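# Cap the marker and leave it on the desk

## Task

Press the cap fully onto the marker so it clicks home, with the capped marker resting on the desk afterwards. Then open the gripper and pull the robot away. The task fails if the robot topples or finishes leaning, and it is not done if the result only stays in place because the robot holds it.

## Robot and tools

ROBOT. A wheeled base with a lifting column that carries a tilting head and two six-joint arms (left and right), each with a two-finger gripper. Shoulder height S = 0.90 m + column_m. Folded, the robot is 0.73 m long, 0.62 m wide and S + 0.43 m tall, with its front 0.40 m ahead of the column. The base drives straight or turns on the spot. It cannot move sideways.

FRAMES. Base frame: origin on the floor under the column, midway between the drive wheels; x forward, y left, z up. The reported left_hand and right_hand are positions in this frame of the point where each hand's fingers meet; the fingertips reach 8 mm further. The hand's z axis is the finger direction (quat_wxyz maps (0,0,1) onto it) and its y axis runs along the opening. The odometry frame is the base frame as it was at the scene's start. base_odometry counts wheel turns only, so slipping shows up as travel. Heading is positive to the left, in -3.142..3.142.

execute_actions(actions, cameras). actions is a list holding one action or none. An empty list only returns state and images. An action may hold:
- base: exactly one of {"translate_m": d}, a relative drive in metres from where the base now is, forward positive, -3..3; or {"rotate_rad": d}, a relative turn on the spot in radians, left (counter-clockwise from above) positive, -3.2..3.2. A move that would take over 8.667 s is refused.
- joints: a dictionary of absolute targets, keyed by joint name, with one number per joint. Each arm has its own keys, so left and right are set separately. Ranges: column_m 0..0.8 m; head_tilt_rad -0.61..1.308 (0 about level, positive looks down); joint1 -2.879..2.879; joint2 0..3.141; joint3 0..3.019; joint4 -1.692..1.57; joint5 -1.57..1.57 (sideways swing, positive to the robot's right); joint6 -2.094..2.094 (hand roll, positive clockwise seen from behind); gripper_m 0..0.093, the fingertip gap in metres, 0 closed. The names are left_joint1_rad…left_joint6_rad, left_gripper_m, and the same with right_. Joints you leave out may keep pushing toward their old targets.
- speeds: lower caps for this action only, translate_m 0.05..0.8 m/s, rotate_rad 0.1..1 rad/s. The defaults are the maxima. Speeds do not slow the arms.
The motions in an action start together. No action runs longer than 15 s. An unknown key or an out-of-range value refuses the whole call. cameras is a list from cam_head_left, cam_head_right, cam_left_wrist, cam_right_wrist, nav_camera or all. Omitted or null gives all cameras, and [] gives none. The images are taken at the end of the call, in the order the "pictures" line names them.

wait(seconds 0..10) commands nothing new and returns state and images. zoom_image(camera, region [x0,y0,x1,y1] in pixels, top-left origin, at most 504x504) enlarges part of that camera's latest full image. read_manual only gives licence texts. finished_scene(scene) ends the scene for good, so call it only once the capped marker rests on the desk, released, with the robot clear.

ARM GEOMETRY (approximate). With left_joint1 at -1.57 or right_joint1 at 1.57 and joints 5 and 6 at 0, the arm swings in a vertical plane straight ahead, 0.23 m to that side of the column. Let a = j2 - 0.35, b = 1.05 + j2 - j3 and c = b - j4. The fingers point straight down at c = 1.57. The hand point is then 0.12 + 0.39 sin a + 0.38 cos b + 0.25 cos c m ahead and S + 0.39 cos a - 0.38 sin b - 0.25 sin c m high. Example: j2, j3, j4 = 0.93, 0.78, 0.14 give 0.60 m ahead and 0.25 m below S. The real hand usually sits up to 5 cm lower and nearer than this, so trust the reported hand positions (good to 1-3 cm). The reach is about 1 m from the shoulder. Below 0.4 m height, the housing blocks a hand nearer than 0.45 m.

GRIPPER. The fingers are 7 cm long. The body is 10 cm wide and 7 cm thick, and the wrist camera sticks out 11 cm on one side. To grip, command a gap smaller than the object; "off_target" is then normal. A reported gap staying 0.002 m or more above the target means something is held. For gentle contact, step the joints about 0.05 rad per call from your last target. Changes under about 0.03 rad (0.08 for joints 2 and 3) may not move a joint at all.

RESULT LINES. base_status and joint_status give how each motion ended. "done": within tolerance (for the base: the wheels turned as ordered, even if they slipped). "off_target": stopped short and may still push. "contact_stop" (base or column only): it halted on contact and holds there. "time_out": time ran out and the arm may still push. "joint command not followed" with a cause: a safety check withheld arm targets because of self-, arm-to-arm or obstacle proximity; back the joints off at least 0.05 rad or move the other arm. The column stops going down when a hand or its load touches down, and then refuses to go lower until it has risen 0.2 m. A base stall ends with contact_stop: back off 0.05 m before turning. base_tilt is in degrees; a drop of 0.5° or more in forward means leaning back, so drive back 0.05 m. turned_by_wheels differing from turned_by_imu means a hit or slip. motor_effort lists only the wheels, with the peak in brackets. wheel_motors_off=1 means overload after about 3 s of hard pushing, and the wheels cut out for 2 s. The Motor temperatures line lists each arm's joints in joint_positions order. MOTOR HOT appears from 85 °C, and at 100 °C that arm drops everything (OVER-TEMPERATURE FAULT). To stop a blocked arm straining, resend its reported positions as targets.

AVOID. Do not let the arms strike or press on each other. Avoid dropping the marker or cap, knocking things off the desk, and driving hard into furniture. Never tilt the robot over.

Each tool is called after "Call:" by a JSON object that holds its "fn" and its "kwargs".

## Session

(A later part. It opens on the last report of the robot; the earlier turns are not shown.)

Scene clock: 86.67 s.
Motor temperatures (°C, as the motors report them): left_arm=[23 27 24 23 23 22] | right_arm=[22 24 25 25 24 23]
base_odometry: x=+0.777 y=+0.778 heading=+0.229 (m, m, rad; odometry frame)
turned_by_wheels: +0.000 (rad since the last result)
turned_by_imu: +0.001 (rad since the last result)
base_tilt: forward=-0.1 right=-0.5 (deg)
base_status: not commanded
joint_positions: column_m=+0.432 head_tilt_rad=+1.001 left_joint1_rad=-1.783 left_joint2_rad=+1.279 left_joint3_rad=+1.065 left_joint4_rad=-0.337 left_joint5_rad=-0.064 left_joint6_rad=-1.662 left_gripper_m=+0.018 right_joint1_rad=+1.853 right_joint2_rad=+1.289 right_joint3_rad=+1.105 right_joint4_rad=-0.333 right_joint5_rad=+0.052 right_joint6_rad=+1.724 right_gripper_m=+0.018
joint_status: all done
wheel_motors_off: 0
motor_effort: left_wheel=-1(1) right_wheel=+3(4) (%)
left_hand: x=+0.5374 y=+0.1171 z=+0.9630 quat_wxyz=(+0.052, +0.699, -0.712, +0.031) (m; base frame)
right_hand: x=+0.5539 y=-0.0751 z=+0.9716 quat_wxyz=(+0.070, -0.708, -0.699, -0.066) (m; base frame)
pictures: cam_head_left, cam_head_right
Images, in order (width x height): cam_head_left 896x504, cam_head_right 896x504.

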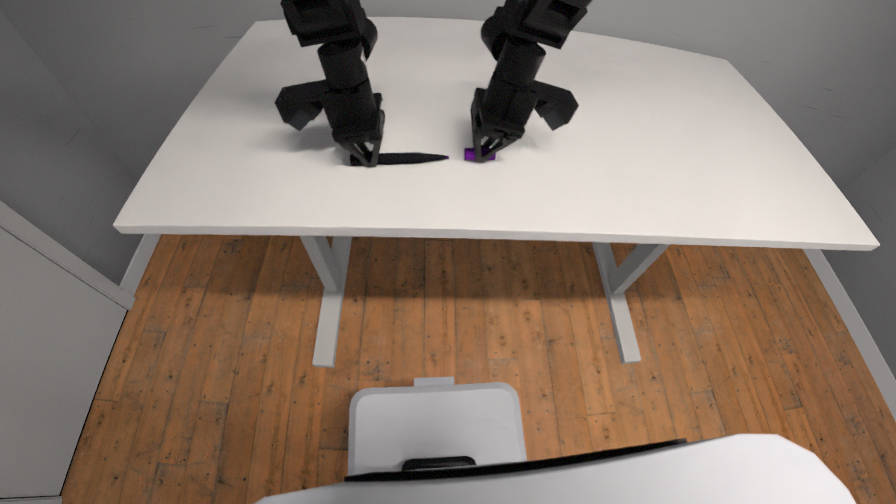

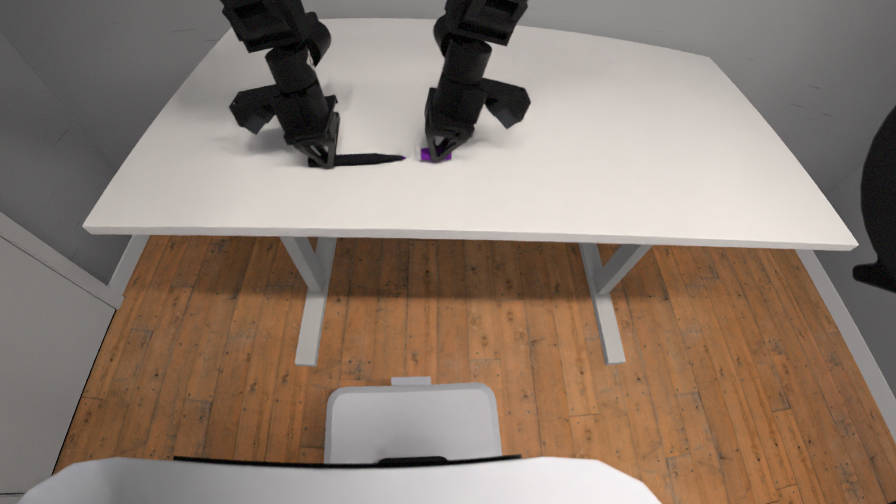

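Call:
{"fn": "execute_actions", "kwargs": {"actions": [{"joints":{"right_joint2_rad":1.325,"right_joint1_rad":1.885,"right_joint5_rad":0.07,"right_joint6_rad":1.735}}], "cameras": ["cam_head_left","cam_head_right"]}}

Call:
{"fn": "zoom_image", "kwargs": {"camera": "cam_head_left", "region": [335, 110, 515, 190]}}

Scene clock: 88.60 s.
Motor temperatures (°C, as the motors report them): left_arm=[23 27 24 23 23 22] | right_arm=[22 24 25 25 24 23]
base_odometry: x=+0.777 y=+0.778 heading=+0.229 (m, m, rad; odometry frame)
turned_by_wheels: +0.000 (rad since the last result)
turned_by_imu: +0.001 (rad since the last result)
base_tilt: forward=-0.1 right=-0.5 (deg)
base_status: not commanded
joint_positions: column_m=+0.432 head_tilt_rad=+1.001 left_joint1_rad=-1.783 left_joint2_rad=+1.279 left_joint3_rad=+1.065 left_joint4_rad=-0.337 left_joint5_rad=-0.064 left_joint6_rad=-1.662 left_gripper_m=+0.018 right_joint1_rad=+1.883 right_joint2_rad=+1.303 right_joint3_rad=+1.105 right_joint4_rad=-0.333 right_joint5_rad=+0.069 right_joint6_rad=+1.731 right_gripper_m=+0.018
joint_status: all done
wheel_motors_off: 0
motor_effort: left_wheel=+0(1) right_wheel=+5(3) (%)
left_hand: x=+0.5374 y=+0.1171 z=+0.9630 quat_wxyz=(+0.052, +0.699, -0.712, +0.031) (m; base frame)
right_hand: x=+0.5467 y=-0.0608 z=+0.9692 quat_wxyz=(+0.077, -0.705, -0.703, -0.064) (m; base frame)
pictures: cam_head_left, cam_head_right
Images, in order (width x height): cam_head_left 896x504, cam_head_right 896x504.

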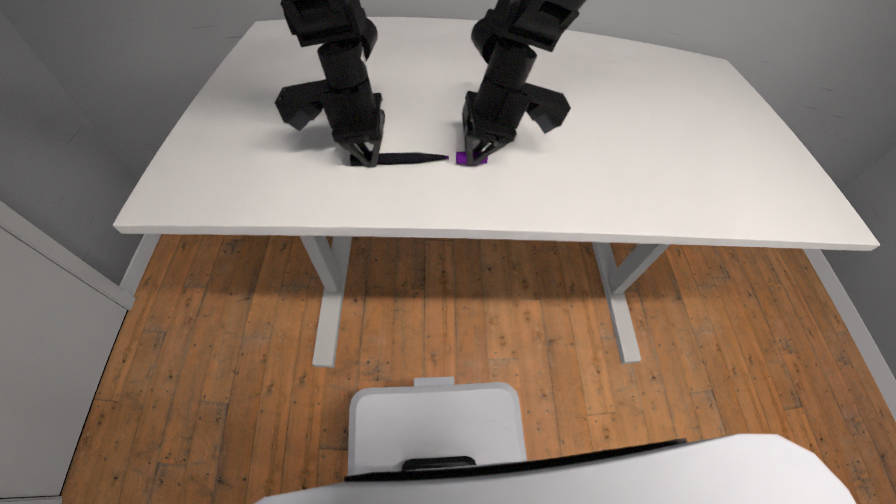

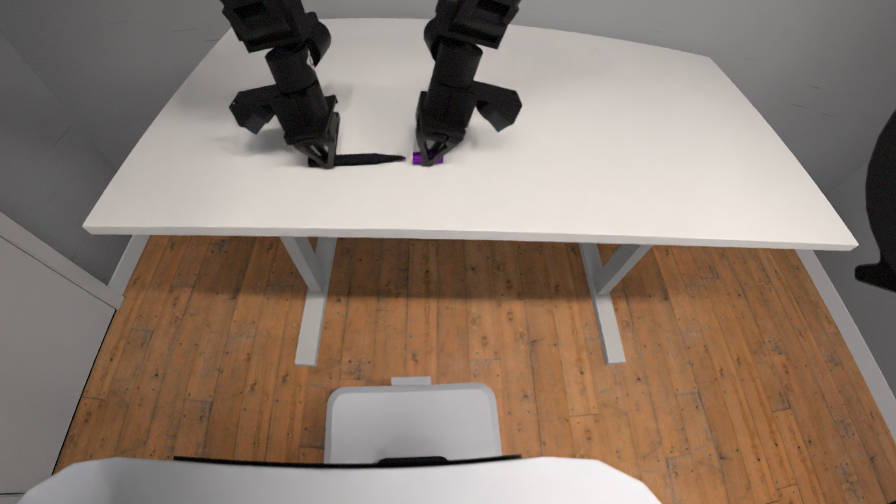

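Region (335, 110, 515, 190) of cam_head_left's 896x504 image, scaled by 2.800, with more detail than that image has.

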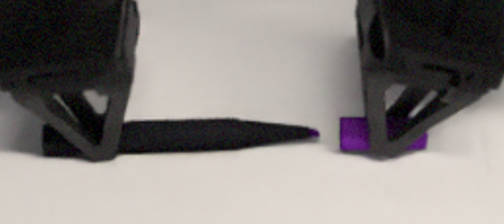

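Call:
{"fn": "execute_actions", "kwargs": {"actions": [{"joints":{"left_joint1_rad":-1.845,"left_joint5_rad":-0.12,"left_joint6_rad":-1.695}}], "cameras": ["cam_head_left","cam_head_right"]}}

Call:
{"fn": "zoom_image", "kwargs": {"camera": "cam_head_left", "region": [335, 110, 515, 190]}}

Scene clock: 91.40 s.
Motor temperatures (°C, as the motors report them): left_arm=[23 27 24 23 23 22] | right_arm=[22 24 25 25 24 23]
base_odometry: x=+0.777 y=+0.778 heading=+0.229 (m, m, rad; odometry frame)
turned_by_wheels: +0.000 (rad since the last result)
turned_by_imu: +0.001 (rad since the last result)
base_tilt: forward=-0.1 right=-0.5 (deg)
base_status: not commanded
joint_positions: column_m=+0.432 head_tilt_rad=+1.001 left_joint1_rad=-1.843 left_joint2_rad=+1.279 left_joint3_rad=+1.065 left_joint4_rad=-0.337 left_joint5_rad=-0.118 left_joint6_rad=-1.686 left_gripper_m=+0.018 right_joint1_rad=+1.883 right_joint2_rad=+1.303 right_joint3_rad=+1.105 right_joint4_rad=-0.333 right_joint5_rad=+0.069 right_joint6_rad=+1.731 right_gripper_m=+0.018
joint_status: all done
wheel_motors_off: 0
motor_effort: left_wheel=-1(1) right_wheel=+3(2) (%)
left_hand: x=+0.5349 y=+0.0933 z=+0.9682 quat_wxyz=(+0.050, +0.697, -0.715, +0.032) (m; base frame)
right_hand: x=+0.5467 y=-0.0608 z=+0.9692 quat_wxyz=(+0.077, -0.705, -0.703, -0.064) (m; base frame)
pictures: cam_head_left, cam_head_right
Images, in order (width x height): cam_head_left 896x504, cam_head_right 896x504.

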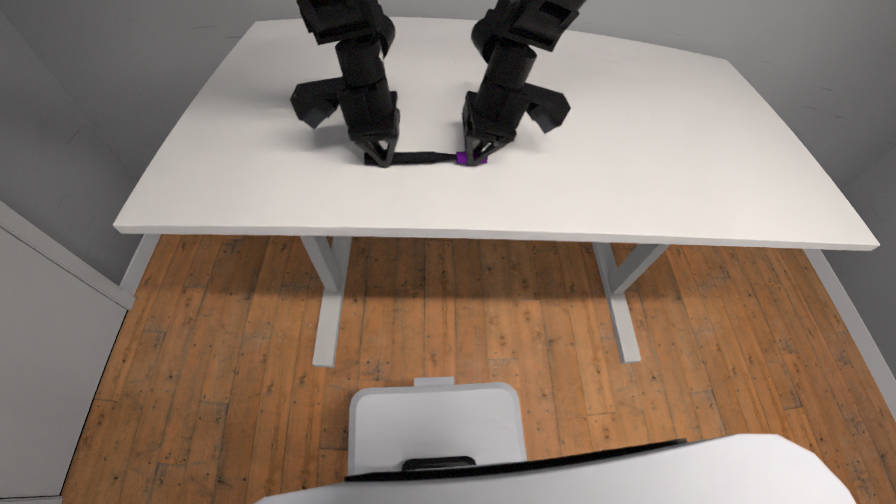

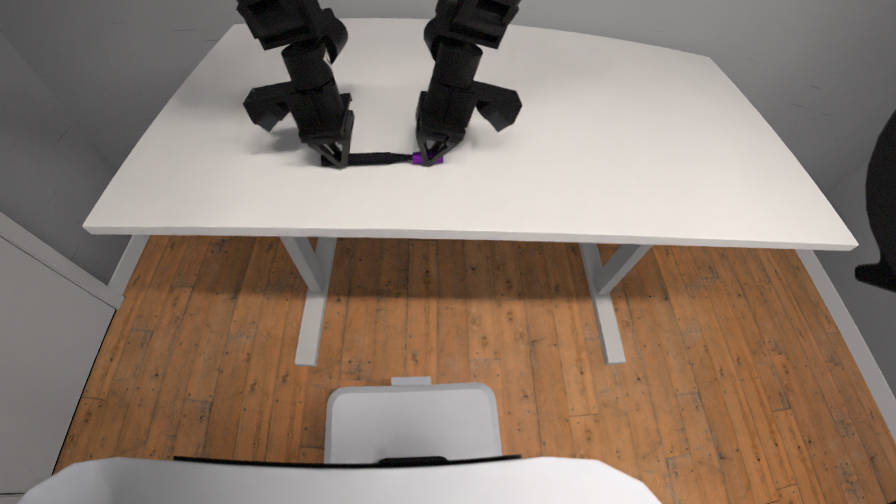

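Region (335, 110, 515, 190) of cam_head_left's 896x504 image, scaled by 2.800, with more detail than that image has.

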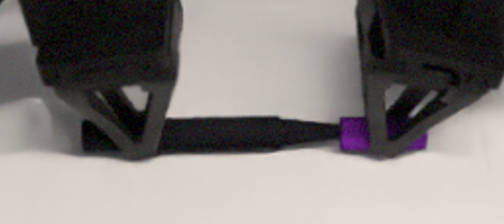

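Call:
{"fn": "execute_actions", "kwargs": {"actions": [{"joints":{"left_joint1_rad":-1.885,"left_joint5_rad":-0.155,"left_joint6_rad":-1.715,"right_joint1_rad":1.92,"right_joint5_rad":0.10,"right_joint6_rad":1.75,"column_m":0.428}}], "cameras": ["cam_head_left"]}}

Call:
{"fn": "zoom_image", "kwargs": {"camera": "cam_head_left", "region": [335, 110, 515, 190]}}

Scene clock: 93.03 s.
Motor temperatures (°C, as the motors report them): left_arm=[23 27 24 23 23 22] | right_arm=[22 24 25 25 24 23]
base_odometry: x=+0.777 y=+0.778 heading=+0.229 (m, m, rad; odometry frame)
turned_by_wheels: +0.000 (rad since the last result)
turned_by_imu: +0.001 (rad since the last result)
base_tilt: forward=-0.2 right=-0.4 (deg)
base_status: not commanded
joint_positions: column_m=+0.428 head_tilt_rad=+1.001 left_joint1_rad=-1.877 left_joint2_rad=+1.279 left_joint3_rad=+1.065 left_joint4_rad=-0.337 left_joint5_rad=-0.153 left_joint6_rad=-1.706 left_gripper_m=+0.018 right_joint1_rad=+1.914 right_joint2_rad=+1.304 right_joint3_rad=+1.105 right_joint4_rad=-0.333 right_joint5_rad=+0.099 right_joint6_rad=+1.743 right_gripper_m=+0.018
joint_status: all done
wheel_motors_off: 0
motor_effort: left_wheel=-1(1) right_wheel=+2(4) (%)
left_hand: x=+0.5335 y=+0.0812 z=+0.9674 quat_wxyz=(+0.046, +0.698, -0.714, +0.030) (m; base frame)
right_hand: x=+0.5447 y=-0.0485 z=+0.9687 quat_wxyz=(+0.075, -0.703, -0.704, -0.064) (m; base frame)
pictures: cam_head_left
Images, in order (width x height): cam_head_left 896x504.

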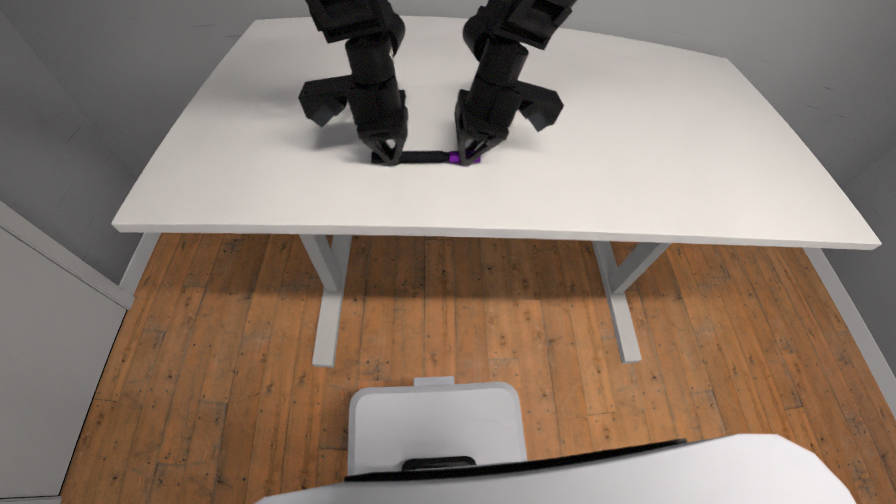

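Region (335, 110, 515, 190) of cam_head_left's 896x504 image, scaled by 2.800, with more detail than that image has.

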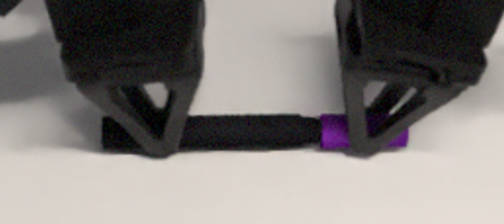

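Call:
{"fn": "execute_actions", "kwargs": {"actions": [{"joints":{"left_joint1_rad":-1.925,"left_joint5_rad":-0.17,"left_joint6_rad":-1.73,"right_joint1_rad":1.96,"right_joint5_rad":0.115,"right_joint6_rad":1.765}}], "cameras": ["cam_head_left"]}}

Call:
{"fn": "zoom_image", "kwargs": {"camera": "cam_head_left", "region": [335, 110, 515, 190]}}

Scene clock: 94.77 s.
Motor temperatures (°C, as the motors report them): left_arm=[23 27 24 23 23 22] | right_arm=[22 24 25 25 24 23]
base_odometry: x=+0.777 y=+0.778 heading=+0.229 (m, m, rad; odometry frame)
turned_by_wheels: +0.000 (rad since the last result)
turned_by_imu: +0.001 (rad since the last result)
base_tilt: forward=-0.2 right=-0.4 (deg)
base_status: not commanded
joint_positions: column_m=+0.428 head_tilt_rad=+1.001 left_joint1_rad=-1.899 left_joint2_rad=+1.279 left_joint3_rad=+1.065 left_joint4_rad=-0.337 left_joint5_rad=-0.182 left_joint6_rad=-1.717 left_gripper_m=+0.018 right_joint1_rad=+1.935 right_joint2_rad=+1.304 right_joint3_rad=+1.106 right_joint4_rad=-0.333 right_joint5_rad=+0.131 right_joint6_rad=+1.758 right_gripper_m=+0.018
joint_status: all done
wheel_motors_off: 0
motor_effort: left_wheel=-1(1) right_wheel=+3(1) (%)
left_hand: x=+0.5327 y=+0.0742 z=+0.9697 quat_wxyz=(+0.042, +0.698, -0.714, +0.028) (m; base frame)
right_hand: x=+0.5443 y=-0.0427 z=+0.9709 quat_wxyz=(+0.069, -0.705, -0.703, -0.060) (m; base frame)
pictures: cam_head_left
Images, in order (width x height): cam_head_left 896x504.

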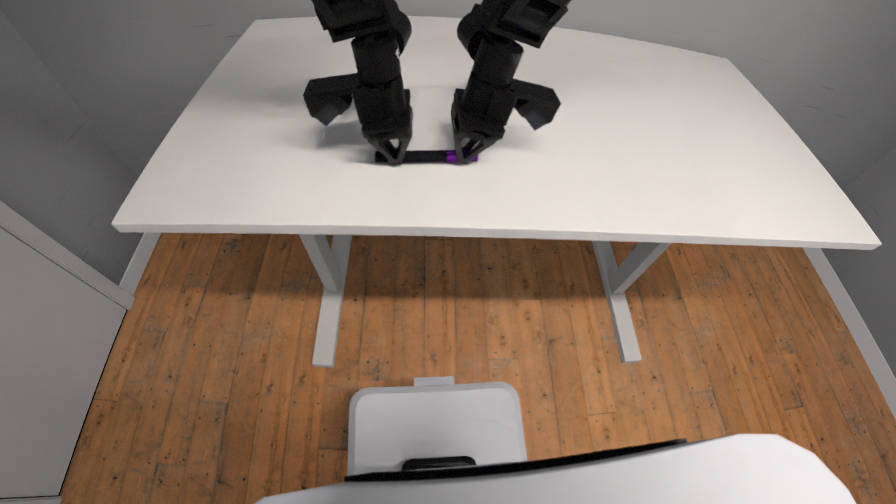

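Region (335, 110, 515, 190) of cam_head_left's 896x504 image, scaled by 2.800, with more detail than that image has.

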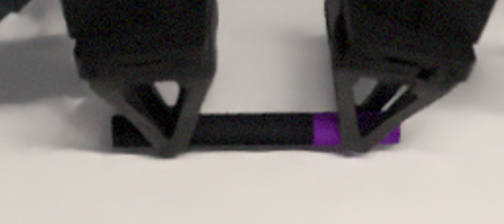

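Call:
{"fn": "execute_actions", "kwargs": {"actions": [{"joints":{"left_joint1_rad":-1.96,"left_joint5_rad":-0.14,"right_joint1_rad":1.995,"right_joint5_rad":0.085}}], "cameras": ["cam_head_left","cam_left_wrist","cam_right_wrist"]}}

Call:
{"fn": "zoom_image", "kwargs": {"camera": "cam_head_left", "region": [400, 135, 500, 180]}}

Scene clock: 98.03 s.
Motor temperatures (°C, as the motors report them): left_arm=[23 27 24 23 24 22] | right_arm=[22 24 25 25 24 23]
base_odometry: x=+0.777 y=+0.778 heading=+0.229 (m, m, rad; odometry frame)
turned_by_wheels: +0.000 (rad since the last result)
turned_by_imu: +0.001 (rad since the last result)
base_tilt: forward=-0.1 right=-0.5 (deg)
base_status: not commanded
joint_positions: column_m=+0.428 head_tilt_rad=+1.001 left_joint1_rad=-1.899 left_joint2_rad=+1.279 left_joint3_rad=+1.065 left_joint4_rad=-0.337 left_joint5_rad=-0.175 left_joint6_rad=-1.717 left_gripper_m=+0.018 right_joint1_rad=+1.935 right_joint2_rad=+1.304 right_joint3_rad=+1.106 right_joint4_rad=-0.333 right_joint5_rad=+0.124 right_joint6_rad=+1.758 right_gripper_m=+0.018
joint_status: left_joint1_rad time_out (moved +0.000 of -0.061); left_joint5_rad time_out (moved +0.007 of +0.042); right_joint1_rad time_out (moved +0.000 of +0.060); right_joint5_rad time_out (moved -0.008 of -0.046)
wheel_motors_off: 0
on_its_own: left_joint1_rad reads -1.899 and still pushes toward -1.960 since a time_out; left_joint5_rad reads -0.175 and still pushes toward -0.140 since a time_out; right_joint1_rad reads +1.935 and still pushes toward +1.995 since a time_out; right_joint5_rad reads +0.124 and still pushes toward +0.085 since a time_out
motor_effort: left_wheel=-1(1) right_wheel=+2(2) (%)
left_hand: x=+0.5325 y=+0.0730 z=+0.9698 quat_wxyz=(+0.044, +0.698, -0.714, +0.030) (m; base frame)
right_hand: x=+0.5440 y=-0.0415 z=+0.9711 quat_wxyz=(+0.072, -0.705, -0.703, -0.062) (m; base frame)
pictures: cam_head_left, cam_left_wrist, cam_right_wrist
Images, in order (width x height): cam_head_left 896x504, cam_left_wrist 616x616, cam_right_wrist 616x616.

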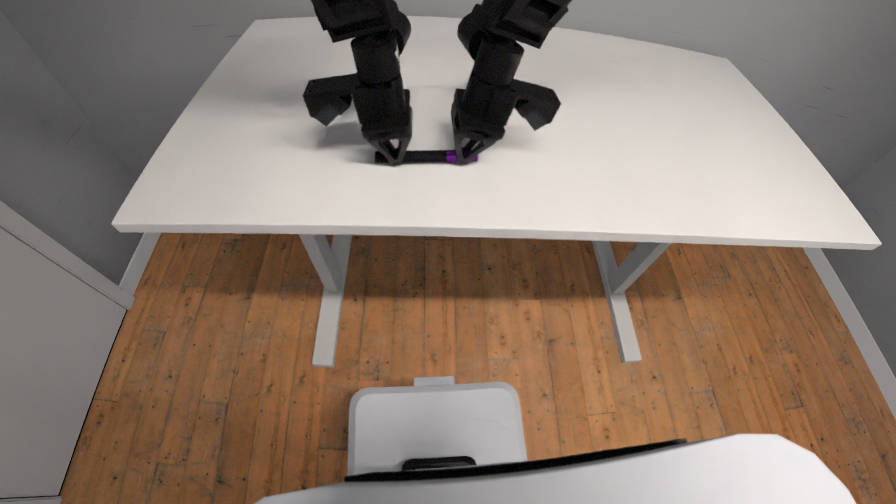

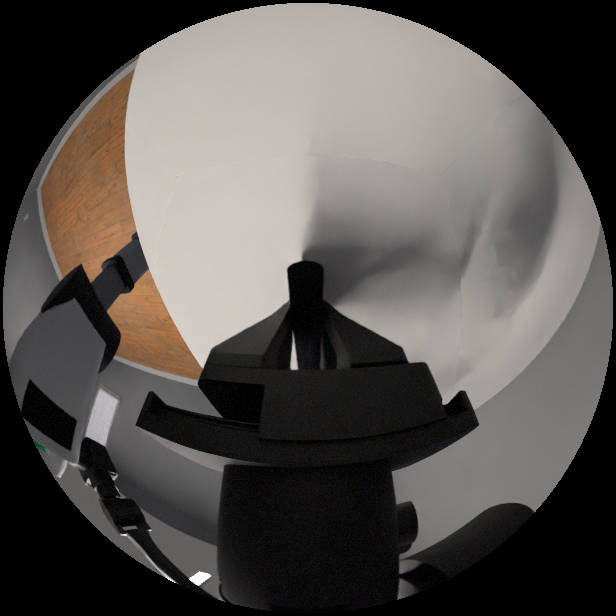

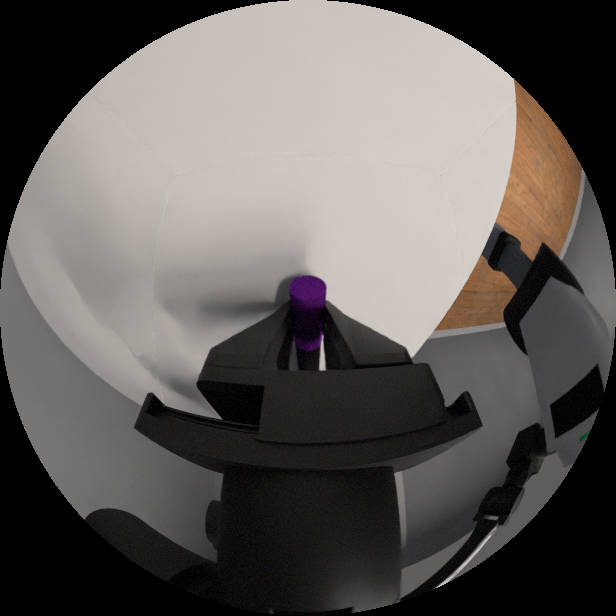

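Region (400, 135, 500, 180) of cam_head_left's 896x504 image, scaled by 5.040, with more detail than that image has; it fills the top 227 rows of this view, and the rest is white.

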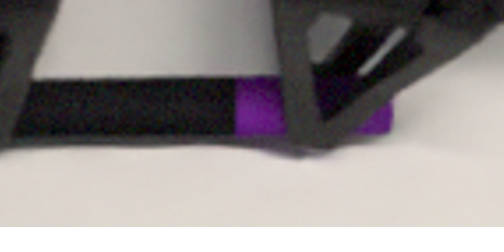

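Call:
{"fn": "zoom_image", "kwargs": {"camera": "cam_head_left", "region": [335, 110, 515, 190]}}

Call:
{"fn": "zoom_image", "kwargs": {"camera": "cam_head_left", "region": [430, 142, 465, 170]}}

Call:
{"fn": "zoom_image", "kwargs": {"camera": "cam_right_wrist", "region": [270, 260, 350, 380]}}

Region (335, 110, 515, 190) of cam_head_left's 896x504 image, scaled by 2.800, with more detail than that image has.

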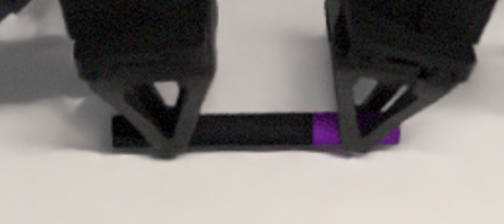

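Region (430, 142, 465, 170) of cam_head_left's 896x504 image, scaled by 14.400, with more detail than that image has; it fills the top 403 rows of this view, and the rest is white.

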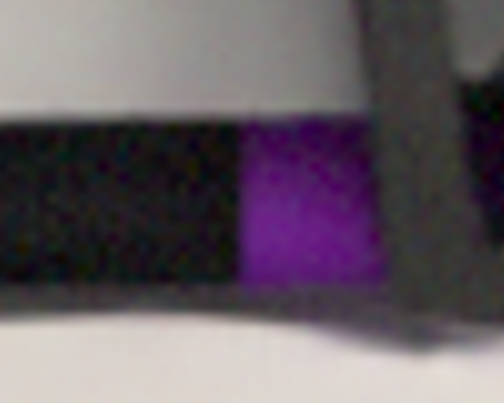

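Region (270, 260, 350, 380) of cam_right_wrist's 616x616 image, scaled by 4.200, with more detail than that image has.

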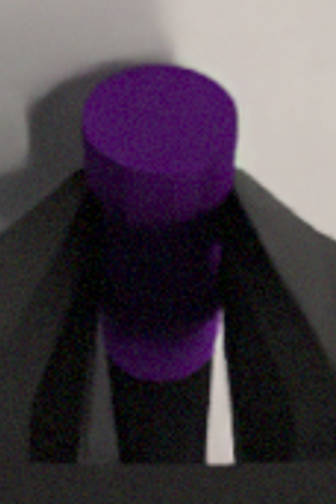

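Call:
{"fn": "execute_actions", "kwargs": {"actions": [{"joints":{"left_joint1_rad":-1.99,"left_joint5_rad":-0.125,"right_joint1_rad":2.025,"right_joint5_rad":0.07}}], "cameras": []}}

Call:
{"fn": "execute_actions", "kwargs": {"actions": [{"joints":{"left_joint1_rad":-1.895,"left_joint5_rad":-0.175,"right_joint1_rad":1.93,"right_joint5_rad":0.124}}], "cameras": []}}

Call:
{"fn": "execute_actions", "kwargs": {"actions": [{"joints":{"left_gripper_m":0.045,"right_gripper_m":0.045}}], "cameras": ["cam_head_left"]}}

Scene clock: 104.23 s.
Motor temperatures (°C, as the motors report them): left_arm=[23 27 24 23 24 22] | right_arm=[22 24 25 25 25 23]
base_odometry: x=+0.777 y=+0.778 heading=+0.229 (m, m, rad; odometry frame)
turned_by_wheels: +0.000 (rad since the last result)
turned_by_imu: +0.002 (rad since the last result)
base_tilt: forward=-0.1 right=-0.5 (deg)
base_status: not commanded
joint_positions: column_m=+0.428 head_tilt_rad=+1.001 left_joint1_rad=-1.898 left_joint2_rad=+1.280 left_joint3_rad=+1.065 left_joint4_rad=-0.337 left_joint5_rad=-0.171 left_joint6_rad=-1.722 left_gripper_m=+0.018 right_joint1_rad=+1.927 right_joint2_rad=+1.305 right_joint3_rad=+1.108 right_joint4_rad=-0.335 right_joint5_rad=+0.126 right_joint6_rad=+1.760 right_gripper_m=+0.018
joint_status: left_joint1_rad time_out (moved +0.001 of -0.091); left_joint5_rad time_out (moved +0.004 of +0.050); right_joint1_rad time_out (moved -0.007 of +0.090); right_joint5_rad time_out (moved +0.002 of -0.054)
wheel_motors_off: 0
on_its_own: left_joint1_rad is held at -1.899, not at your -1.990, since a time_out; left_joint5_rad is held at -0.168, not at your -0.125, since a time_out; right_joint1_rad is held at +1.935, not at your +2.025, since a time_out; right_joint5_rad is held at +0.124, not at your +0.070, since a time_out
motor_effort: left_wheel=+1(11) right_wheel=+2(14) (%)
left_hand: x=+0.5319 y=+0.0730 z=+0.9694 quat_wxyz=(+0.046, +0.700, -0.712, +0.030) (m; base frame)
right_hand: x=+0.5449 y=-0.0455 z=+0.9694 quat_wxyz=(+0.069, -0.708, -0.701, -0.059) (m; base frame)
pictures: none
joint command not followed: on one or more control steps a check withheld the commanded joint targets of the left arm, and it was not sent them on those steps.
cause: the commanded joint targets would bring a part of the robot too close to another arm (this arm's wrist (the part past joint 4) and the other arm's wrist (the part past joint 4)); next, command targets that bring no part of the robot closer to that arm.
joint command not followed: on one or more control steps a check withheld the commanded joint targets of the right arm, and it was not sent them on those steps.
cause: the commanded joint targets would bring a part of the robot too close to another arm (this arm's wrist (the part past joint 4) and the other arm's wrist (the part past joint 4)); next, command targets that bring no part of the robot closer to that arm.
No camera images: the call's "cameras" was empty. Leave "cameras" out to get every camera's image.

not run: a stop came earlier in this reply.

not run: a stop came earlier in this reply.

Call:
{"fn": "execute_actions", "kwargs": {"actions": [{"joints":{"left_joint1_rad":-1.89,"left_joint5_rad":-0.171,"right_joint1_rad":1.92,"right_joint5_rad":0.126,"left_gripper_m":0.045,"right_gripper_m":0.045}}], "cameras": ["cam_head_left"]}}

Call:
{"fn": "execute_actions", "kwargs": {"actions": [{"joints":{"column_m":0.5}}], "cameras": []}}

Call:
{"fn": "execute_actions", "kwargs": {"actions": [{"base":{"translate_m":-0.5},"joints":{"left_joint1_rad":-1.6,"right_joint1_rad":1.6,"left_joint5_rad":0,"right_joint5_rad":0,"left_joint2_rad":1.0,"right_joint2_rad":1.0,"left_joint3_rad":0.8,"right_joint3_rad":0.8,"head_tilt_rad":0.7}}], "cameras": ["cam_head_left"]}}

Call:
{"fn": "zoom_image", "kwargs": {"camera": "cam_head_left", "region": [350, 120, 530, 260]}}

Scene clock: 106.30 s.
Motor temperatures (°C, as the motors report them): left_arm=[23 27 24 23 24 22] | right_arm=[22 24 25 25 25 23]
base_odometry: x=+0.777 y=+0.778 heading=+0.229 (m, m, rad; odometry frame)
turned_by_wheels: +0.000 (rad since the last result)
turned_by_imu: +0.001 (rad since the last result)
base_tilt: forward=-0.1 right=-0.5 (deg)
base_status: not commanded
joint_positions: column_m=+0.428 head_tilt_rad=+1.001 left_joint1_rad=-1.898 left_joint2_rad=+1.280 left_joint3_rad=+1.065 left_joint4_rad=-0.337 left_joint5_rad=-0.173 left_joint6_rad=-1.722 left_gripper_m=+0.045 right_joint1_rad=+1.927 right_joint2_rad=+1.305 right_joint3_rad=+1.108 right_joint4_rad=-0.335 right_joint5_rad=+0.126 right_joint6_rad=+1.760 right_gripper_m=+0.045
joint_status: all done
wheel_motors_off: 0
motor_effort: left_wheel=+1(1) right_wheel=+1(1) (%)
left_hand: x=+0.5320 y=+0.0732 z=+0.9694 quat_wxyz=(+0.045, +0.700, -0.712, +0.030) (m; base frame)
right_hand: x=+0.5450 y=-0.0458 z=+0.9693 quat_wxyz=(+0.069, -0.708, -0.701, -0.059) (m; base frame)
pictures: cam_head_left
Images, in order (width x height): cam_head_left 896x504.

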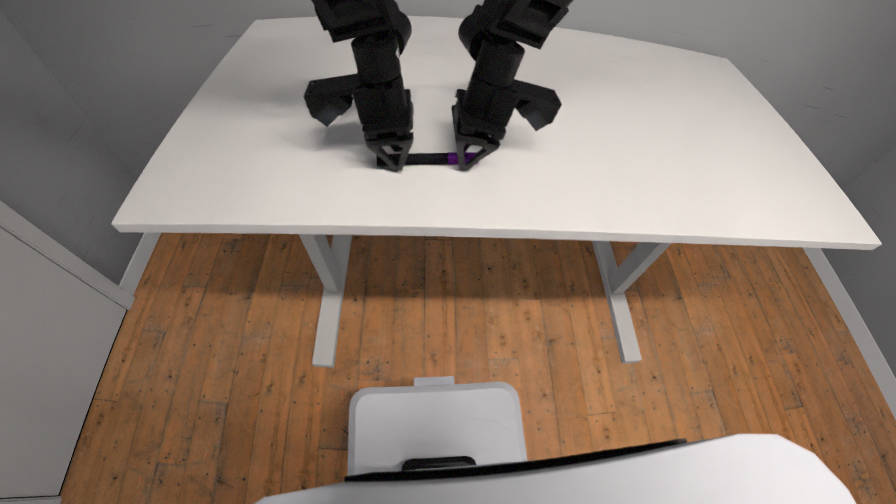

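Scene clock: 107.83 s.
Motor temperatures (°C, as the motors report them): left_arm=[23 27 24 23 24 22] | right_arm=[22 24 25 25 25 23]
base_odometry: x=+0.777 y=+0.778 heading=+0.229 (m, m, rad; odometry frame)
turned_by_wheels: +0.000 (rad since the last result)
turned_by_imu: +0.000 (rad since the last result)
base_tilt: forward=-0.1 right=-0.5 (deg)
base_status: not commanded
joint_positions: column_m=+0.500 head_tilt_rad=+1.001 left_joint1_rad=-1.898 left_joint2_rad=+1.280 left_joint3_rad=+1.065 left_joint4_rad=-0.337 left_joint5_rad=-0.173 left_joint6_rad=-1.722 left_gripper_m=+0.045 right_joint1_rad=+1.927 right_joint2_rad=+1.306 right_joint3_rad=+1.108 right_joint4_rad=-0.335 right_joint5_rad=+0.126 right_joint6_rad=+1.760 right_gripper_m=+0.045
joint_status: all done
wheel_motors_off: 0
motor_effort: left_wheel=+1(1) right_wheel=+2(2) (%)
left_hand: x=+0.5320 y=+0.0732 z=+1.0412 quat_wxyz=(+0.045, +0.700, -0.712, +0.030) (m; base frame)
right_hand: x=+0.5448 y=-0.0458 z=+1.0410 quat_wxyz=(+0.069, -0.708, -0.701, -0.059) (m; base frame)
pictures: none
No camera images: the call's "cameras" was empty. Leave "cameras" out to get every camera's image.

Scene clock: 110.43 s.
Motor temperatures (°C, as the motors report them): left_arm=[23 27 24 23 24 22] | right_arm=[22 24 25 25 25 23]
base_odometry: x=+0.290 y=+0.665 heading=+0.229 (m, m, rad; odometry frame)
turned_by_wheels: -0.001 (rad since the last result)
turned_by_imu: +0.000 (rad since the last result)
base_tilt: forward=-0.1 right=-0.5 (deg)
base_status: done
joint_positions: column_m=+0.500 head_tilt_rad=+0.716 left_joint1_rad=-1.594 left_joint2_rad=+0.994 left_joint3_rad=+0.798 left_joint4_rad=-0.333 left_joint5_rad=-0.002 left_joint6_rad=-1.722 left_gripper_m=+0.045 right_joint1_rad=+1.593 right_joint2_rad=+0.993 right_joint3_rad=+0.796 right_joint4_rad=-0.335 right_joint5_rad=+0.003 right_joint6_rad=+1.760 right_gripper_m=+0.045
joint_status: all done
wheel_motors_off: 0
motor_effort: left_wheel=+0(37) right_wheel=+1(61) (%)
left_hand: x=+0.4776 y=+0.2145 z=+1.1015 quat_wxyz=(+0.008, +0.755, -0.656, +0.004) (m; base frame)
right_hand: x=+0.4765 y=-0.2158 z=+1.1018 quat_wxyz=(+0.009, -0.767, -0.641, -0.002) (m; base frame)
pictures: cam_head_left
Images, in order (width x height): cam_head_left 896x504.

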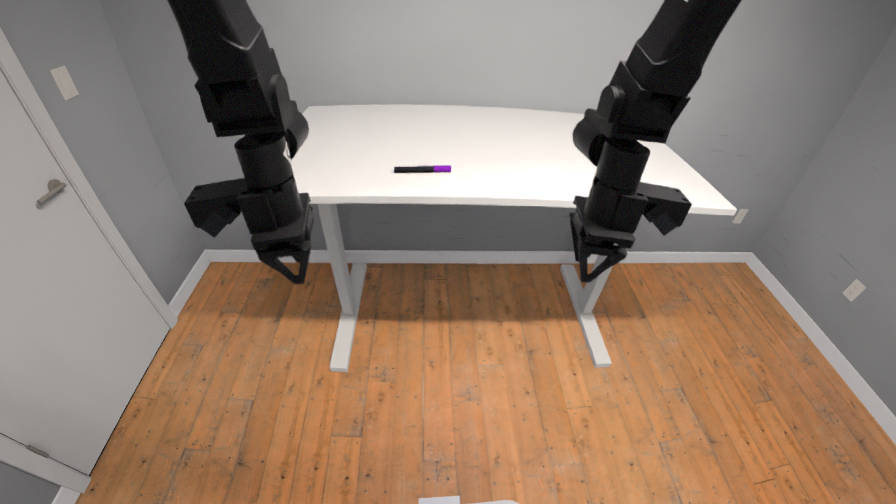

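Region (350, 120, 530, 260) of cam_head_left's 896x504 image, scaled by 2.800, with more detail than that image has.

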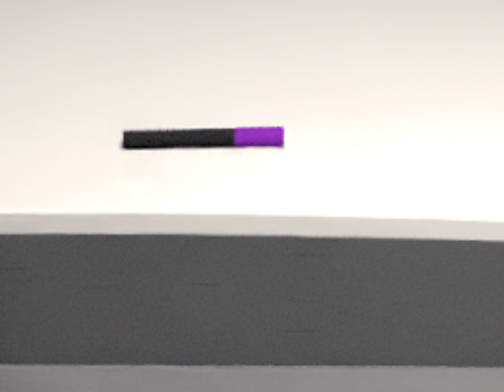

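Call:
{"fn": "finished_scene", "kwargs": {"scene": 1}}

The scene is finished: the task was done.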